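# Push protruding drives home and latch their levers

## Task

In the tower server, fully insert each drive that protrudes from its bay so its face lines up with the faces of the two outermost drives, and close and latch its lever (pushing it all the way in before closing the lever is allowed). The server is loose on the table: tilting it beyond a slight amount fails the task, it must finish in its original spot, nothing may leave the table, and a drive counts only if it stays seated without the robot holding it.

## Robot and tools

Robot: two six-joint arms, left_arm and right_arm, each ending in a parallel two-finger gripper with a wrist camera. Bases in the scene frame: left_arm at (+0.039, +0.489, 0) m, right_arm at (-0.011, -0.478, 0) m, both facing roughly +x. Scene frame: origin on the table top midway between the arms, +x out over the table, +z up, left_arm on the +y side. The arm names are not image sides.

Gripper axes: the fingers extend along the gripper's +z and close along its y. The reported end_effector_position sits between the pads when shut, about 2 cm short of the fingertips; closing pushes the tips roughly 10 mm further along +z.

Result lines: the state line 'left_arm: ... | right_arm: ...' lists each gripper's position (m), quat_wxyz and velocities (m/s, rad/s) in the scene frame; printed positions can be off, more so at long reach. grip_measured is the actual finger opening on the command scale. 'pose unreachable' means the clearance check altered or blocked that arm's command; HELD flags steps where a command was not sent. 'Hand target' shows where each gripper is currently being driven. MOTOR HOT appears from 65 °C; at 80 °C an OVER-TEMPERATURE FAULT brakes that arm until it cools. A TORQUE FAULT (a joint hitting its load limit: waist and shoulder 53.4, elbow 44.5, forearm roll 24, wrist pitch and roll 16.9 N m) stops the arm, backs the joint off, freezes it 10 s and drops the rest of the call.

Tool execute_actions, argument actions: a list holding zero or one item. Empty list: just report the state. Action item: rows (1 to 15 rows) plus optional steps (1 to 15, default 15; each step is 1/30 s; the final row repeats if rows run out). Wait item: only steps, up to 300, counted from the previous result. Optional pictures (boolean) toggles camera images.

A row is 14 numbers, each in [-1, 1], always for both arms: left_arm dx, dy, dz, rx, ry, rz, opening, then right_arm dx, dy, dz, rx, ry, rz, opening. dx..rz are an offset, not a pose, expressed in that gripper's own axes and measured from the gripper pose shown in the latest result (or, before any result in the scene and for later calls within one reply, from where it is when the action begins). Every row is relative to that same reference, not to the previous row. Scale: 1.0 = 0.6 m for dx, dy, dz and 180 degrees for the rotation; rx, ry, rz form one rotation vector. opening is absolute: +1 fully open (0.084 m), -1 closed. All-zero offsets are not idle; they pull the arm back to the reference. To keep an arm still, send the offset back to where you want it in the first call of a reply and zeros afterwards, always with the desired opening.

Each step the commanded pose is clipped to 70 mm and 16 degrees from the measured pose, then solved by damped IK (position wins over orientation). After an action ends the arm only continues to its last clipped pose, so a far target may need several actions; read the result and send the remainder.

Tool move: target is one 14-number row, same layout, scale and offset reference as above. speed (optional) is each arm's path top speed in m/s, 0.002 to 0.5, default 0.25; rotation is capped at twice that in rad/s. Both grippers follow straight paths that finish together, 0.5 to 10 s long (cut off at 10 s). Openings are sent at the start. Paths ignore obstacles and the other arm. Grippers lag and may overshoot the speed, notably with a near-straight arm. Its result adds a 'move:' line: ending (done, off_target, moving, held, fault; naming only one arm means the other finished) and limits (paced = pose clipped; held = some steps blocked, after which the arm may jump fast), plus each gripper's remaining distance.

Tool wait: seconds, 0 to 10; sends nothing new. Tool zoom_image: camera (cam_head_left, cam_head_right, cam_left_wrist, cam_right_wrist) and region [x0, y0, x1, y1] in pixels, at most 504 by 504; all images are 896x504. Tool read_manual: optional section 'licences'; only legal text. Tool finished_scene: scene = the current scene's number; irreversible, grades the scene. Replying without a tool call ends the session.

The simulation runs on while you compose a reply. Calibration for each camera (K, distortion, T_world_to_cam) is given and may be a few degrees and millimetres off.

Gripping: command an opening well under grip_measured to squeeze (about 24 N per pad max); a quick close can hit harder.

Cautions: push drives gently and slowly, since faster contact and targets set deep past the surface push harder; the server is free-standing, so avoid shoving or tilting it and keep it in place, perhaps steadying it lightly with the other arm but releasing before finishing. Close levers until they latch, then let go and confirm the drive stays flush. Never let the arms collide or press on each other, and keep everything on the table.

Each tool is called after "Emit:" in YAML: its name, and indented under it one key for each argument.

## Session

I'll start by looking at the current state.

Emit:
execute_actions:
  actions: []

Scene clock: 0.00 s of 15600.00 s.
left_arm: end_effector_position=(+0.3545, +0.4172, +0.3399) grip_measured=+1.00 end_effector_quat_wxyz=(-0.344, -0.455, -0.541, +0.618) end_effector_velocity=(+0.000, -0.000, -0.000) end_effector_angular_velocity=(-0.000, +0.001, +0.000) | right_arm: end_effector_position=(+0.1552, -0.7575, +0.1948) grip_measured=+1.00 end_effector_quat_wxyz=(+0.018, +0.812, -0.272, -0.516) end_effector_velocity=(+0.000, +0.000, -0.000) end_effector_angular_velocity=(-0.000, -0.000, +0.001)
Joint positions: left_arm=[ 0.319 -0.414 -0.642 -0.958 -1.704 -0.55   0.084] | right_arm=[-0.705 -0.657 -0.953 -0.407 -1.354  0.226  0.084]
Joint velocities: left_arm=[ 0.    -0.001  0.    -0.     0.    -0.     0.   ] | right_arm=[ 0.    -0.     0.    -0.     0.001  0.     0.   ]
Hand target (left_arm): +0.354, +0.417, +0.340; -0.344, -0.455, -0.541, +0.618
Hand target (right_arm): +0.155, -0.758, +0.195; +0.018, +0.812, -0.272, -0.516

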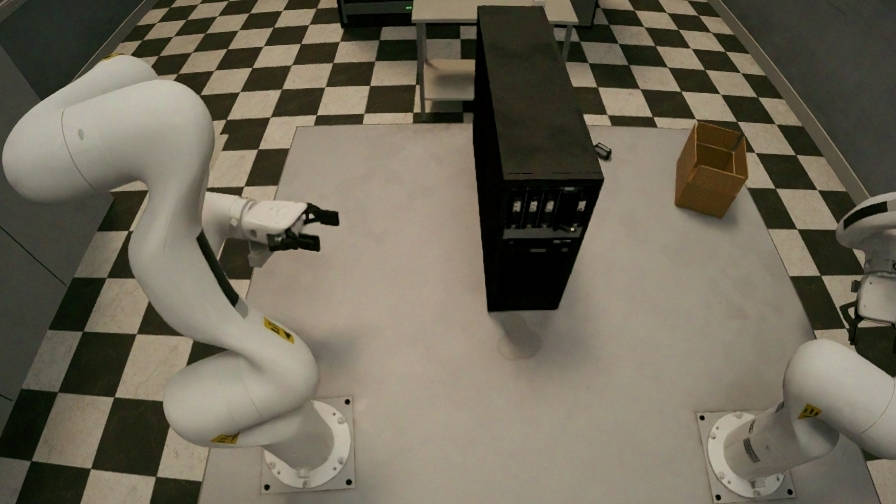

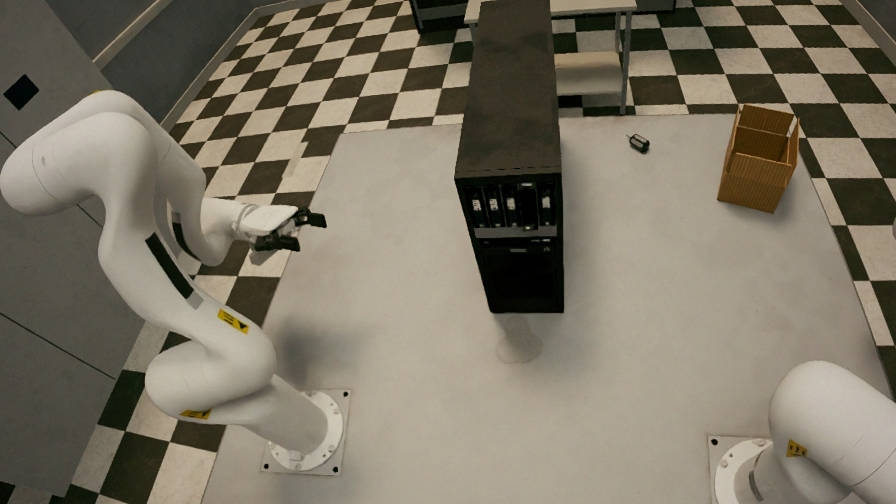

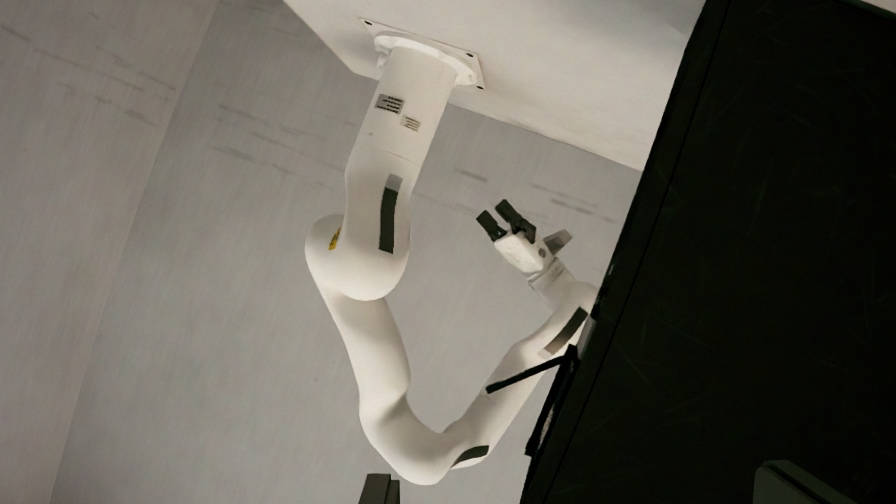

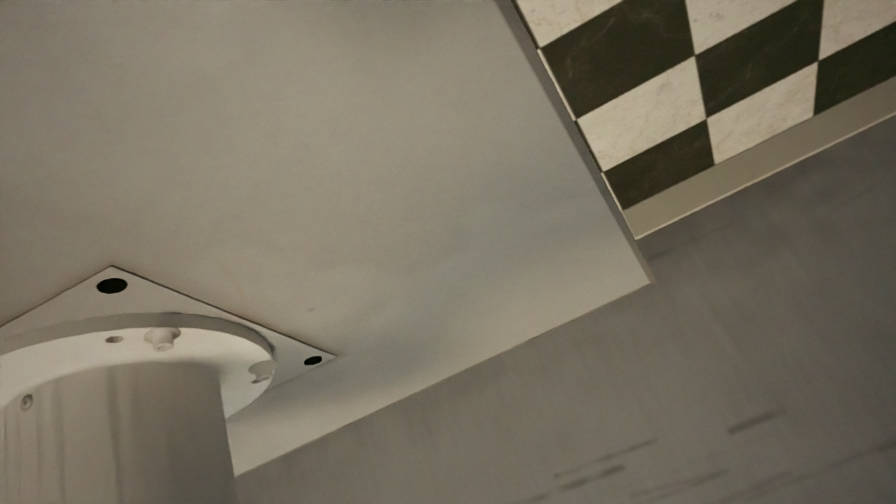

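Emit:
zoom_image:
  camera: "cam_head_left"
  region: [460, 160, 620, 320]

Emit:
zoom_image:
  camera: "cam_head_right"
  region: [440, 160, 600, 320]

Region (460, 160, 620, 320) of cam_head_left's 896x504 image, scaled by 3.150, with more detail than that image has.

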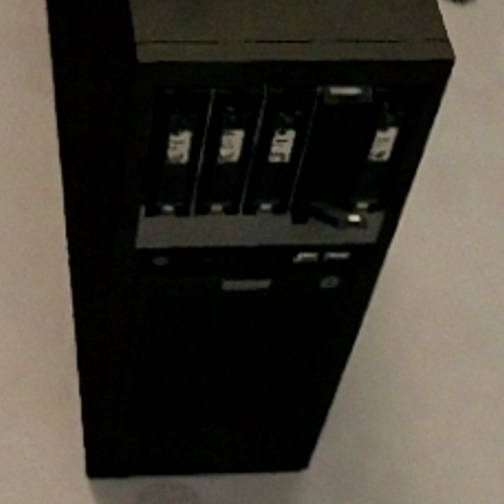

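Region (440, 160, 600, 320) of cam_head_right's 896x504 image, scaled by 3.150, with more detail than that image has.

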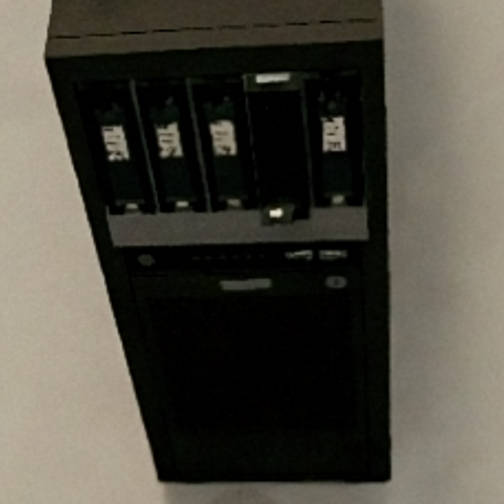

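Emit:
move:
  target: [-0.1005, -0.157, 0.781, -0.554, -0.102, 0.084, -1, 0, 0, 0, 0, 0, 0, 1]
  speed: 0.25

Scene clock: 23.33 s of 15600.00 s.
left_arm: end_effector_position=(+0.3090, +0.2933, +0.3652) grip_measured=-1.00 end_effector_quat_wxyz=(+0.490, +0.351, +0.637, -0.481) end_effector_velocity=(+0.000, +0.000, -0.000) end_effector_angular_velocity=(-0.000, +0.001, +0.000) | right_arm: end_effector_position=(+0.1552, -0.7575, +0.1948) grip_measured=+1.00 end_effector_quat_wxyz=(+0.018, +0.812, -0.272, -0.516) end_effector_velocity=(-0.000, -0.000, +0.000) end_effector_angular_velocity=(+0.000, +0.001, -0.001)
Joint positions: left_arm=[ 0.072  0.139 -0.13  -1.655 -1.488 -0.54   0.   ] | right_arm=[-0.705 -0.657 -0.953 -0.407 -1.354  0.226  0.084]
Joint velocities: left_arm=[ 0.    -0.001 -0.    -0.     0.     0.     0.   ] | right_arm=[-0.001  0.    -0.    -0.    -0.001 -0.     0.   ]
Hand target (left_arm): +0.309, +0.293, +0.365; +0.490, +0.351, +0.637, -0.481
Hand target (right_arm): +0.155, -0.758, +0.195; +0.018, +0.812, -0.272, -0.516
Off the commanded pose (left_arm): 0.347 m, 74 deg; position and orientation clipped at the last step of the last action.
Off the commanded pose (right_arm): 0.000 m, 0 deg.
After step 90, 16.43 s passed at rest.
move: held (left_arm); limits=paced,held; held on 81 of 117 steps (left_arm), including the last (left_arm)
pose unreachable (left arm): on one or more control steps of this call this arm could not follow its commanded pose, so it was not sent that pose on those steps. On the call's last step it was still not sent that pose. It may still have moved: this result reports where it is.
cause: the commanded pose would bring two parts of the arm too close to each other (joints 3 (elbow) and 4 (forearm roll) lie between them).
camera_calibration (this result's frames):
cam_left_wrist: T_world_to_cam=[[0.911977, 0.296478, -0.283548, -0.231128], [0.277206, 0.0641585, 0.958666, -0.394684], [0.302416, -0.952882, -0.0236746, 0.326159], [0, 0, 0, 1]] pos_world=[0.221556, 0.404638, 0.320556]
cam_right_wrist: T_world_to_cam=[[-0.408092, -0.861814, 0.301228, -0.618629], [-0.321885, 0.444592, 0.8359, 0.288765], [-0.854313, 0.244163, -0.458839, 0.541792], [0, 0, 0, 1]] pos_world=[0.303352, -0.793811, 0.193566]

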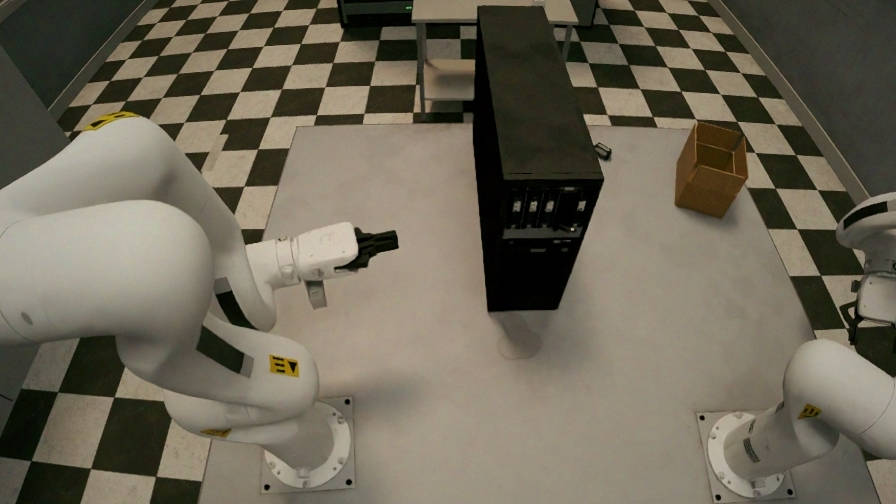

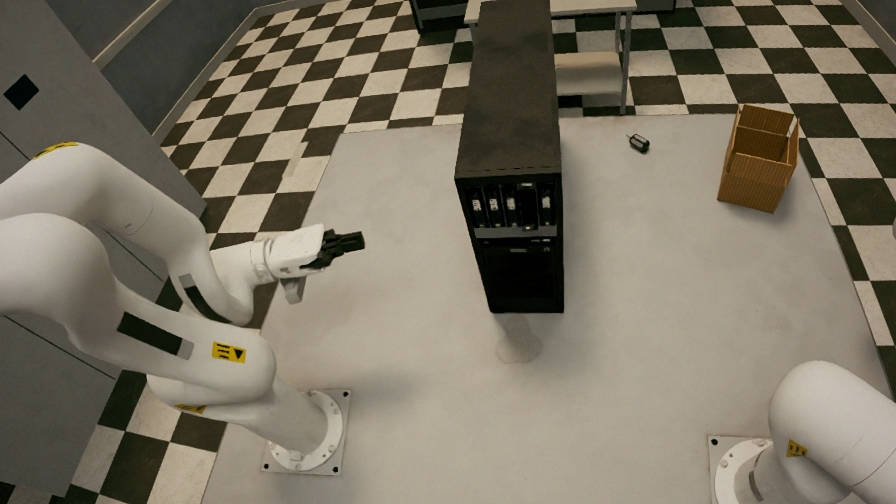

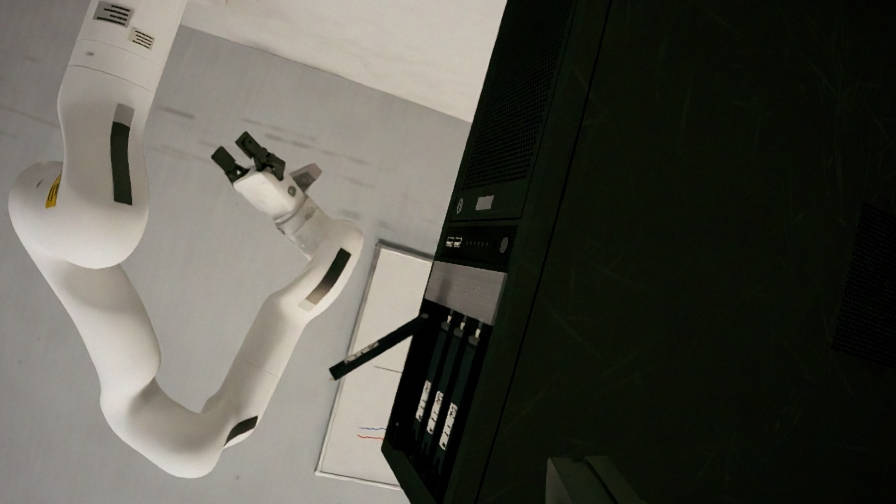

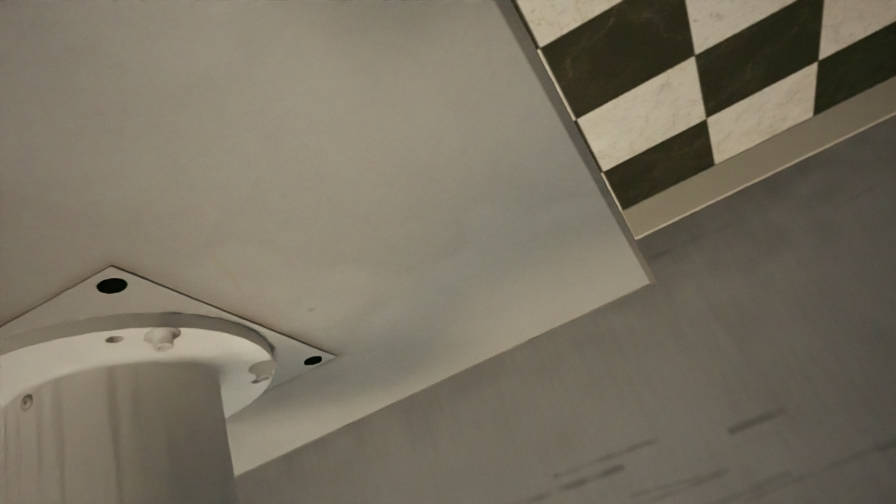

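Emit:
move:
  target: [-0.0547, -0.0722, 0.2375, 0.0945, -0.0056, 0.0889, -1, 0, 0, 0, 0, 0, 0, 1]
  speed: 0.2

Scene clock: 34.40 s of 15600.00 s.
left_arm: end_effector_position=(+0.3192, +0.1454, +0.3997) grip_measured=-1.00 end_effector_quat_wxyz=(+0.500, +0.500, +0.500, -0.499) end_effector_velocity=(+0.001, -0.002, +0.000) end_effector_angular_velocity=(-0.000, -0.001, -0.002) | right_arm: end_effector_position=(+0.1552, -0.7575, +0.1948) grip_measured=+1.00 end_effector_quat_wxyz=(+0.018, +0.812, -0.272, -0.516) end_effector_velocity=(+0.000, +0.000, +0.000) end_effector_angular_velocity=(+0.000, -0.001, +0.002)
Joint positions: left_arm=[-0.456 -0.042 -0.375 -1.894 -1.46  -0.314  0.   ] | right_arm=[-0.705 -0.657 -0.953 -0.407 -1.354  0.226  0.084]
Joint velocities: left_arm=[-0.005 -0.004 -0.005 -0.002  0.001  0.001  0.   ] | right_arm=[ 0.001  0.001  0.    -0.     0.    -0.001 -0.   ]
Hand target (left_arm): +0.319, +0.145, +0.400; +0.500, +0.501, +0.500, -0.499
Hand target (right_arm): +0.155, -0.758, +0.195; +0.018, +0.812, -0.272, -0.516
Off the commanded pose (left_arm): 0.000 m, 0 deg.
Off the commanded pose (right_arm): 0.000 m, 0 deg.
After step 90, 6.50 s passed at rest.
move: done
camera_calibration (this result's frames):
cam_left_wrist: T_world_to_cam=[[0.999863, 0.00638655, -0.015254, -0.279886], [0.0150152, 0.0358915, 0.999243, -0.349567], [0.0069292, -0.999335, 0.0357907, 0.260233], [0, 0, 0, 1]] pos_world=[0.283293, 0.274394, 0.335719]
cam_right_wrist: T_world_to_cam=[[-0.408092, -0.861814, 0.301228, -0.618629], [-0.321885, 0.444592, 0.8359, 0.288765], [-0.854313, 0.244163, -0.458839, 0.541792], [0, 0, 0, 1]] pos_world=[0.303352, -0.793811, 0.193566]

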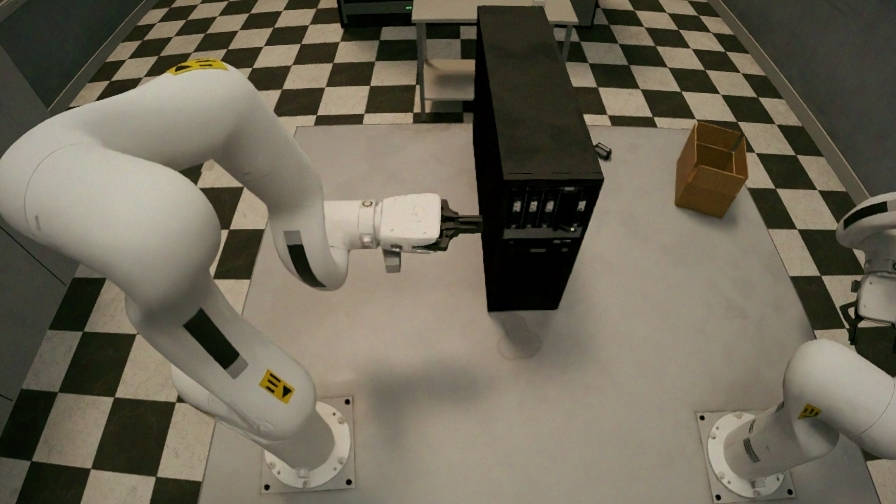

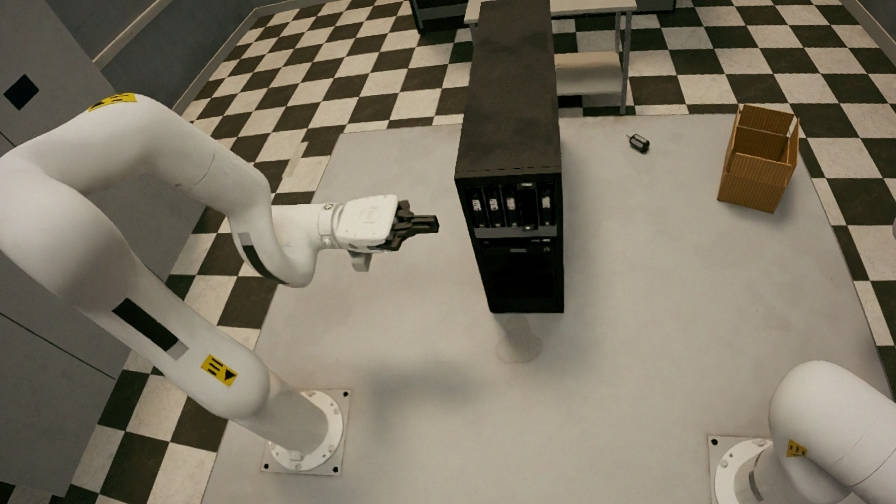

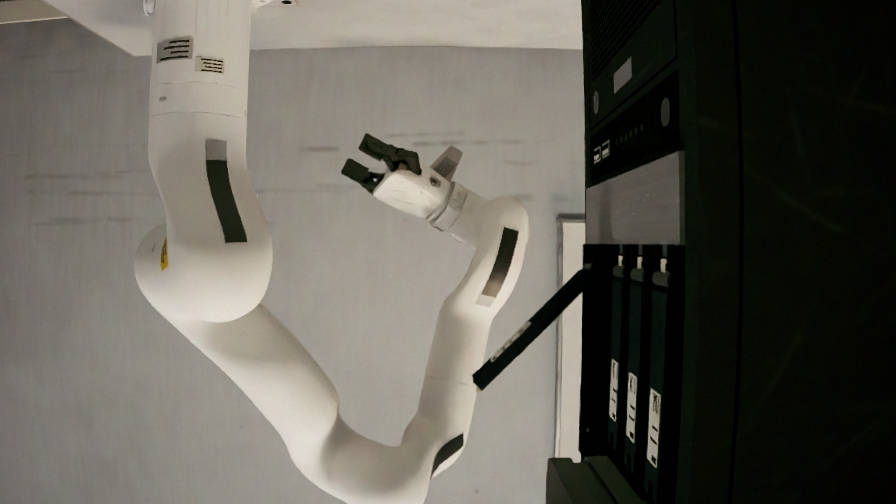

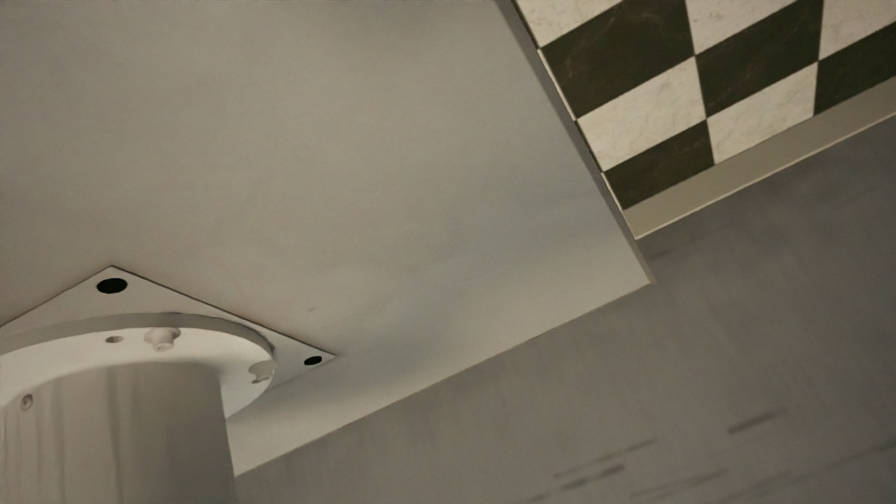

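Emit:
move:
  target: [-0.0333, -0.2167, 0.3333, 0, 0, 0, -1, 0, 0, 0, 0, 0, 0, 1]
  speed: 0.2

Scene clock: 40.13 s of 15600.00 s.
left_arm: end_effector_position=(+0.1895, -0.0549, +0.4190) grip_measured=-1.00 end_effector_quat_wxyz=(+0.500, +0.501, +0.500, -0.498) end_effector_velocity=(-0.001, -0.002, +0.001) end_effector_angular_velocity=(-0.002, -0.000, +0.001) | right_arm: end_effector_position=(+0.1552, -0.7575, +0.1948) grip_measured=+1.00 end_effector_quat_wxyz=(+0.018, +0.812, -0.272, -0.516) end_effector_velocity=(-0.000, -0.000, +0.000) end_effector_angular_velocity=(+0.000, -0.001, +0.000)
Joint positions: left_arm=[-1.221 -0.078 -0.48  -2.642 -1.211 -0.186  0.   ] | right_arm=[-0.705 -0.657 -0.953 -0.407 -1.354  0.226  0.084]
Joint velocities: left_arm=[-0.005 -0.001 -0.003 -0.006  0.001  0.001  0.   ] | right_arm=[-0.     0.    -0.    -0.     0.    -0.001  0.   ]
Hand target (left_arm): +0.189, -0.055, +0.419; +0.500, +0.501, +0.500, -0.498
Hand target (right_arm): +0.155, -0.758, +0.195; +0.018, +0.812, -0.272, -0.516
Off the commanded pose (left_arm): 0.000 m, 0 deg.
Off the commanded pose (right_arm): 0.000 m, 0 deg.
After step 90, 1.03 s passed at rest.
move: done
camera_calibration (this result's frames):
cam_left_wrist: T_world_to_cam=[[0.999886, 0.00637264, -0.0136917, -0.149324], [0.0134625, 0.0347144, 0.999307, -0.35946], [0.00684352, -0.999377, 0.0346246, 0.0607683], [0, 0, 0, 1]] pos_world=[0.15373, 0.0741604, 0.355062]

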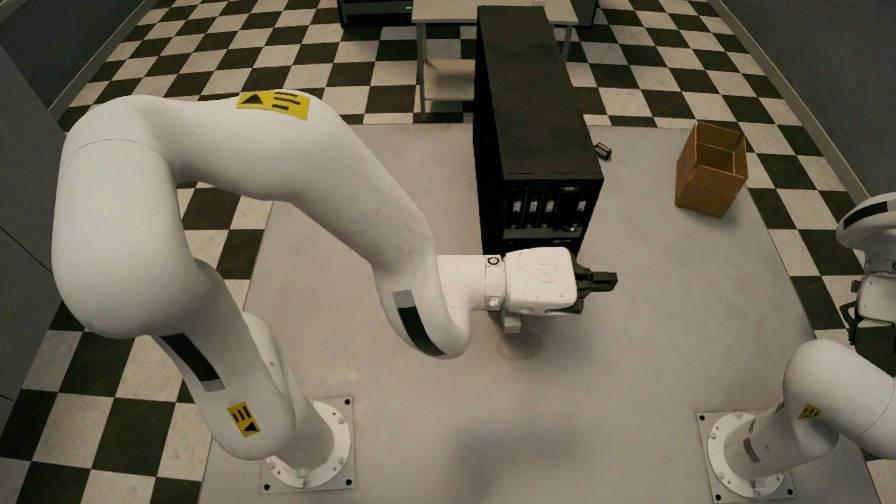

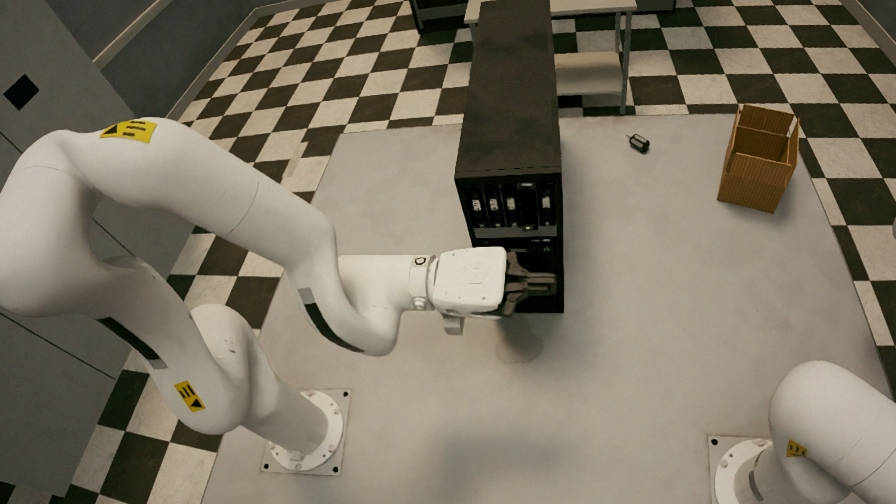

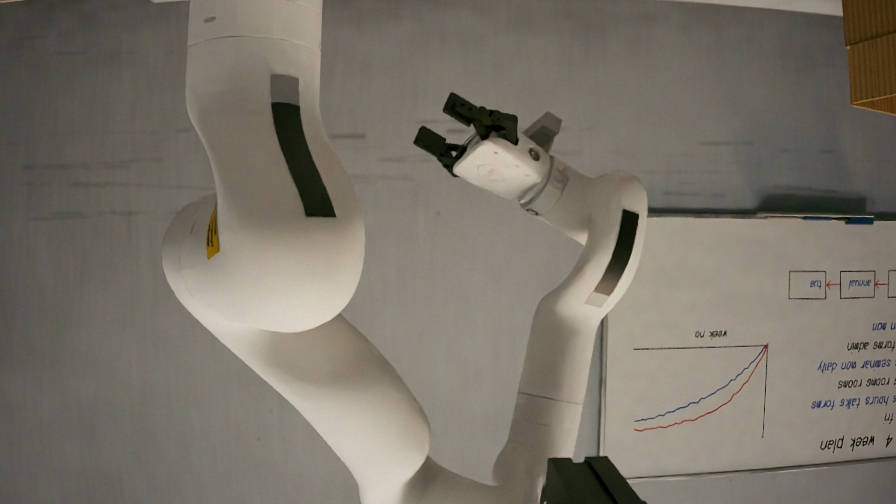

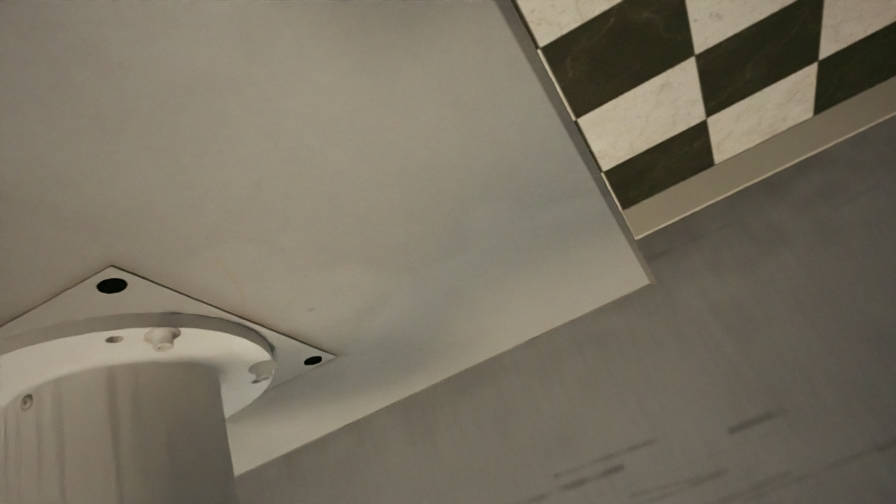

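Emit:
move:
  target: [-0.0017, 0.0175, -0.0417, -0.5, 0, 0, -1, 0, 0, 0, 0, 0, 0, 1]
  speed: 0.2

Scene clock: 45.67 s of 15600.00 s.
left_arm: end_effector_position=(+0.2001, -0.0303, +0.4204) grip_measured=-1.00 end_effector_quat_wxyz=(+0.708, +0.001, +0.706, +0.001) end_effector_velocity=(+0.000, -0.000, +0.000) end_effector_angular_velocity=(+0.000, -0.000, +0.008) | right_arm: end_effector_position=(+0.1552, -0.7575, +0.1948) grip_measured=+1.00 end_effector_quat_wxyz=(+0.018, +0.812, -0.272, -0.516) end_effector_velocity=(+0.000, +0.000, -0.000) end_effector_angular_velocity=(-0.000, -0.000, +0.001)
Joint positions: left_arm=[-1.845 -0.48  -1.014 -4.847 -1.654  0.53   0.   ] | right_arm=[-0.705 -0.657 -0.953 -0.407 -1.354  0.226  0.084]
Joint velocities: left_arm=[ 0.001 -0.003 -0.006 -0.006 -0.004  0.002  0.   ] | right_arm=[ 0.    -0.    -0.    -0.     0.001  0.    -0.   ]
Hand target (left_arm): +0.200, -0.030, +0.420; +0.708, +0.001, +0.706, +0.001
Hand target (right_arm): +0.155, -0.758, +0.195; +0.018, +0.812, -0.272, -0.516
Off the commanded pose (left_arm): 0.001 m, 0 deg.
Off the commanded pose (right_arm): 0.000 m, 0 deg.
move: done
camera_calibration (this result's frames):
cam_left_wrist: T_world_to_cam=[[-0.00520323, 0.999885, -0.0142337, 0.071419], [-0.0411549, 0.0140078, 0.999055, -0.351465], [0.999139, 0.0057841, 0.0410773, -0.0855228], [0, 0, 0, 1]] pos_world=[0.0713563, -0.0659929, 0.355662]

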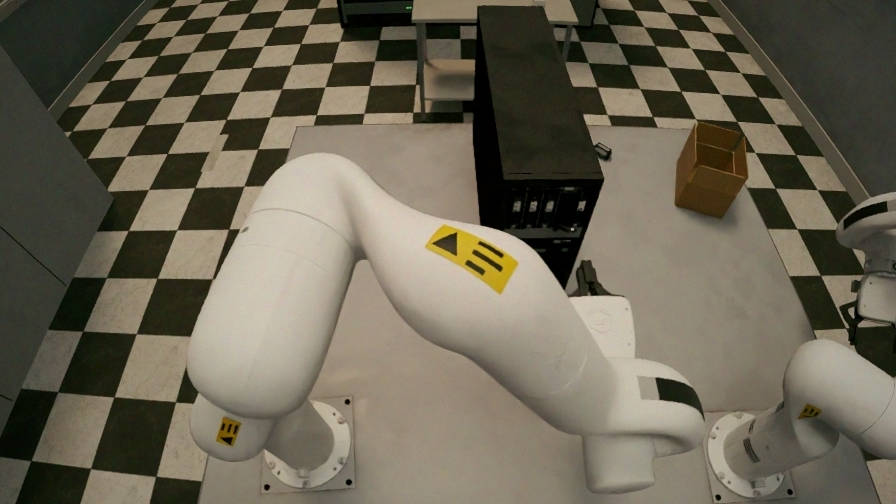

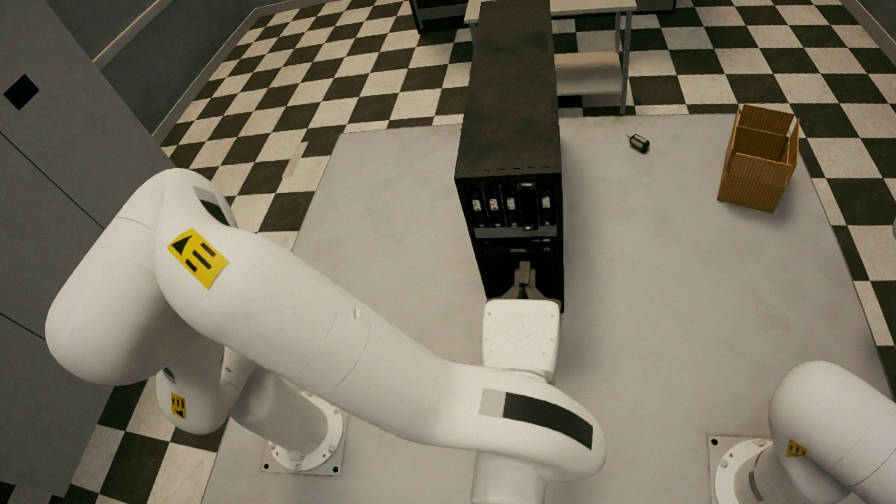

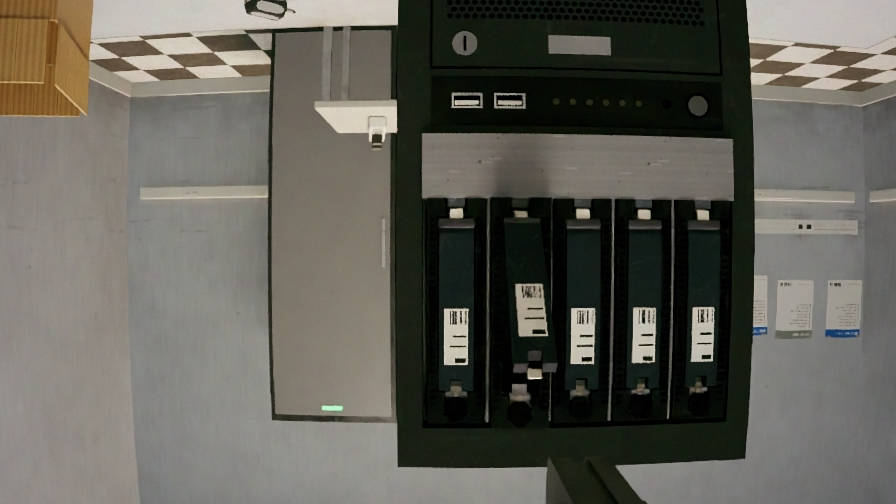

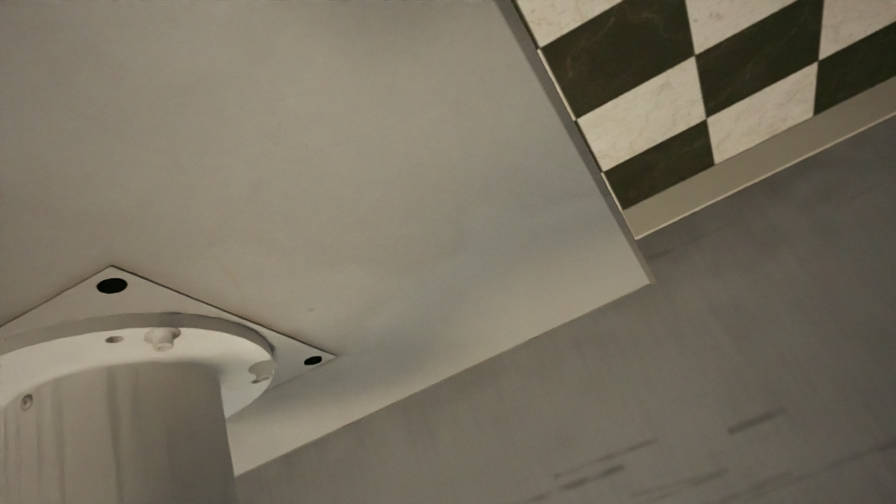

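Emit:
move:
  target: [0, -0.005, 0.1667, 0, 0, 0, -1, 0, 0, 0, 0, 0, 0, 1]
  speed: 0.15

Scene clock: 50.07 s of 15600.00 s.
left_arm: end_effector_position=(+0.2999, -0.0332, +0.4206) grip_measured=-1.00 end_effector_quat_wxyz=(+0.708, +0.001, +0.706, +0.001) end_effector_velocity=(+0.002, +0.000, -0.001) end_effector_angular_velocity=(+0.001, +0.000, +0.001) | right_arm: end_effector_position=(+0.1552, -0.7575, +0.1948) grip_measured=+1.00 end_effector_quat_wxyz=(+0.018, +0.812, -0.272, -0.516) end_effector_velocity=(-0.001, -0.000, -0.001) end_effector_angular_velocity=(+0.002, +0.001, -0.001)
Joint positions: left_arm=[-1.655 -0.472 -1.003 -4.683 -1.557  0.533  0.   ] | right_arm=[-0.705 -0.657 -0.953 -0.407 -1.354  0.226  0.084]
Joint velocities: left_arm=[ 0.004 -0.001 -0.001  0.002  0.002 -0.     0.   ] | right_arm=[-0.002 -0.002  0.    -0.     0.001 -0.001 -0.   ]
Hand target (left_arm): +0.300, -0.033, +0.421; +0.708, +0.001, +0.706, +0.001
Hand target (right_arm): +0.155, -0.758, +0.195; +0.018, +0.812, -0.272, -0.516
Off the commanded pose (left_arm): 0.000 m, 0 deg.
Off the commanded pose (right_arm): 0.000 m, 0 deg.
After step 90, 0.30 s passed at rest.
move: done
camera_calibration (this result's frames):
cam_left_wrist: T_world_to_cam=[[-0.00506405, 0.999889, -0.0140288, 0.0746986], [-0.0406934, 0.0138113, 0.999076, -0.347663], [0.999159, 0.00563025, 0.040619, -0.185087], [0, 0, 0, 1]] pos_world=[0.171162, -0.0688465, 0.355907]
cam_right_wrist: T_world_to_cam=[[-0.408092, -0.861814, 0.301228, -0.618629], [-0.321886, 0.444592, 0.835899, 0.288765], [-0.854313, 0.244163, -0.45884, 0.541792], [0, 0, 0, 1]] pos_world=[0.303352, -0.793811, 0.193566]

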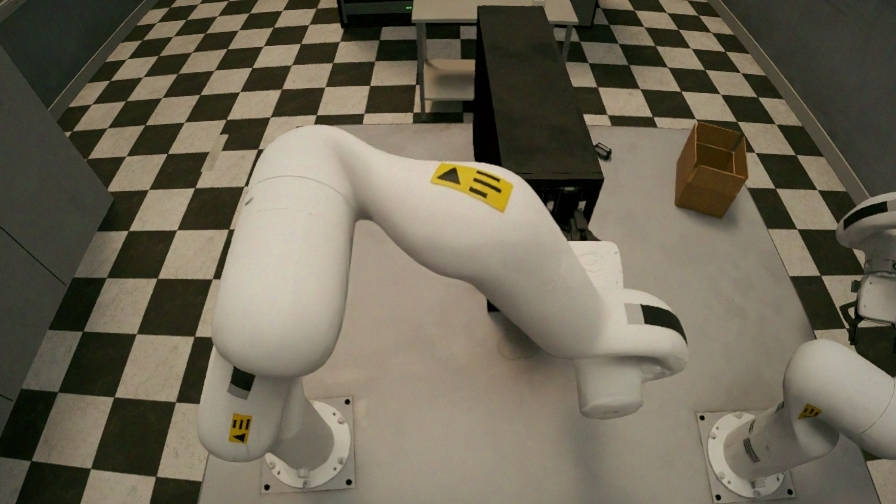

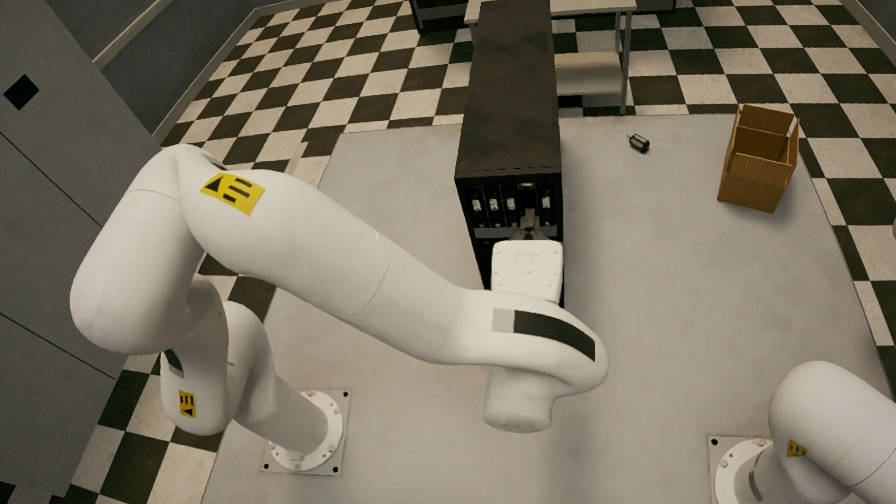

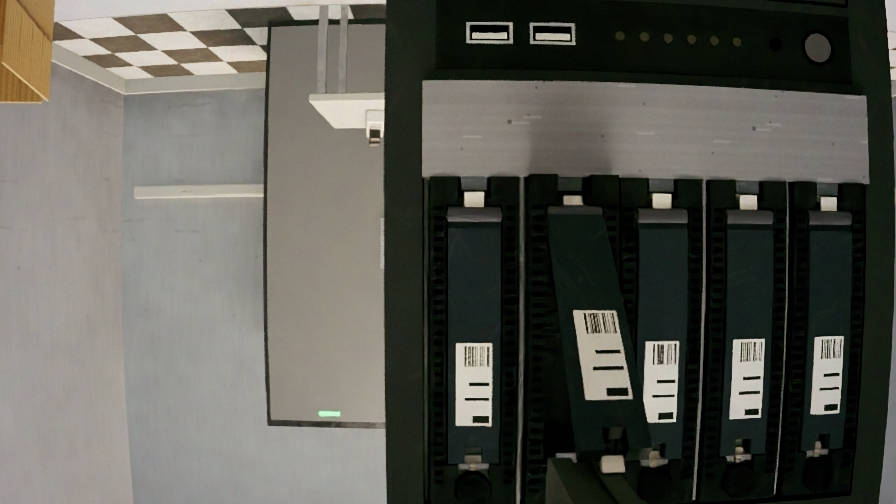

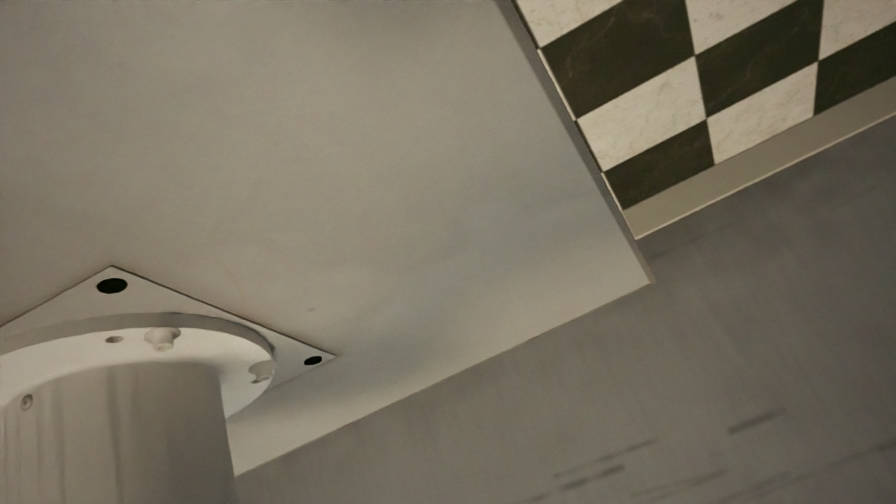

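Emit:
move:
  target: [0, 0, 0.05, 0, 0, 0, -1, 0, 0, 0, 0, 0, 0, 1]
  speed: 0.03

Scene clock: 52.23 s of 15600.00 s.
left_arm: end_effector_position=(+0.3298, -0.0332, +0.4206) grip_measured=-1.00 end_effector_quat_wxyz=(+0.708, +0.001, +0.706, +0.001) end_effector_velocity=(+0.001, -0.001, +0.001) end_effector_angular_velocity=(-0.001, -0.001, -0.001) | right_arm: end_effector_position=(+0.1552, -0.7575, +0.1948) grip_measured=+1.00 end_effector_quat_wxyz=(+0.018, +0.812, -0.272, -0.516) end_effector_velocity=(-0.000, -0.000, -0.000) end_effector_angular_velocity=(+0.001, -0.001, -0.000)
Joint positions: left_arm=[-1.598 -0.476 -1.008 -4.634 -1.528  0.533  0.   ] | right_arm=[-0.705 -0.657 -0.953 -0.407 -1.354  0.226  0.084]
Joint velocities: left_arm=[ 0.002  0.    -0.002  0.003  0.001  0.001  0.   ] | right_arm=[-0.001  0.     0.     0.     0.001 -0.001 -0.   ]
Hand target (left_arm): +0.330, -0.033, +0.421; +0.708, +0.001, +0.706, +0.001
Hand target (right_arm): +0.155, -0.758, +0.195; +0.018, +0.812, -0.272, -0.516
Off the commanded pose (left_arm): 0.000 m, 0 deg.
Off the commanded pose (right_arm): 0.000 m, 0 deg.
move: done
camera_calibration (this result's frames):
cam_left_wrist: T_world_to_cam=[[-0.00503805, 0.99989, -0.0139846, 0.0747899], [-0.0405573, 0.013769, 0.999082, -0.346544], [0.999165, 0.00560061, 0.0404835, -0.214914], [0, 0, 0, 1]] pos_world=[0.201056, -0.0688065, 0.355973]
cam_right_wrist: T_world_to_cam=[[-0.408092, -0.861814, 0.301228, -0.618629], [-0.321886, 0.444592, 0.835899, 0.288765], [-0.854313, 0.244163, -0.45884, 0.541792], [0, 0, 0, 1]] pos_world=[0.303352, -0.793811, 0.193566]

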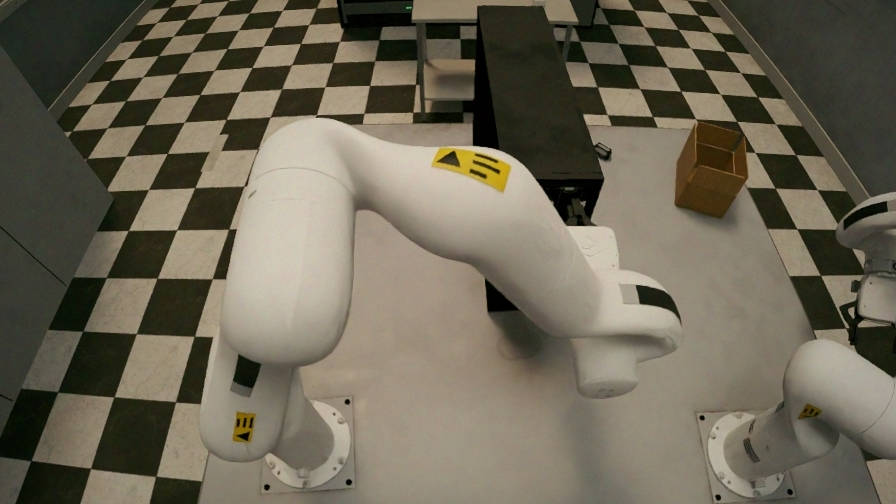

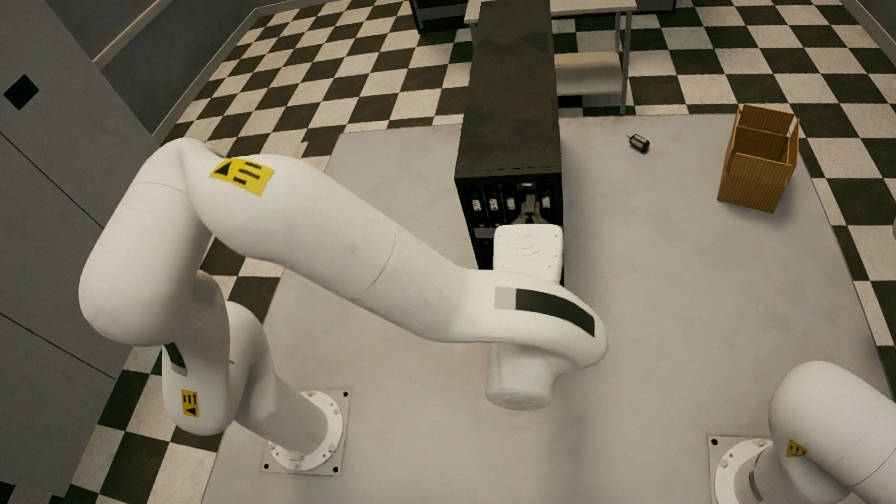

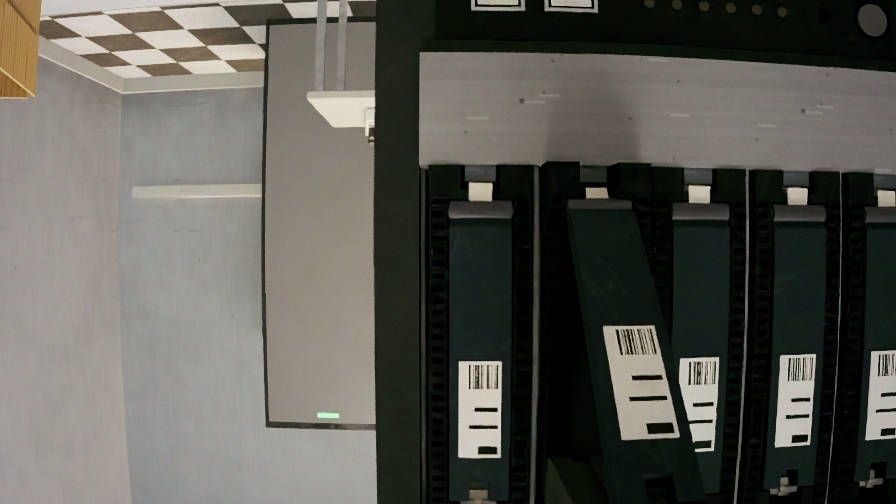

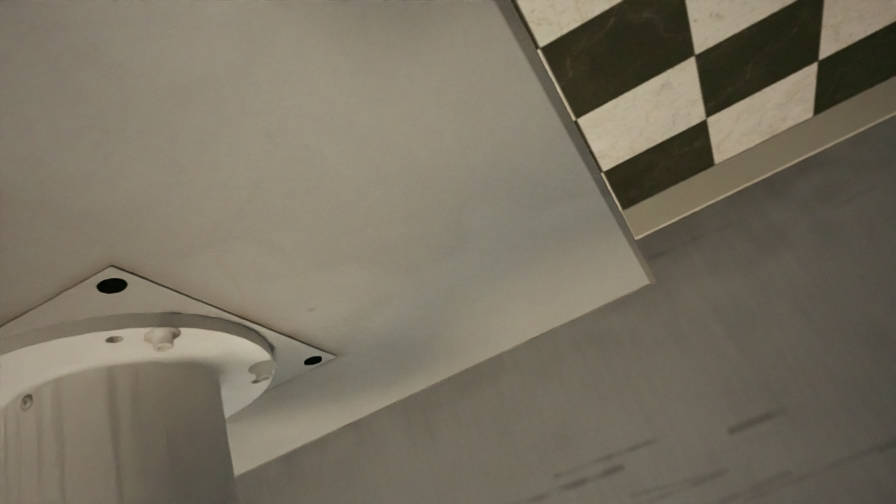

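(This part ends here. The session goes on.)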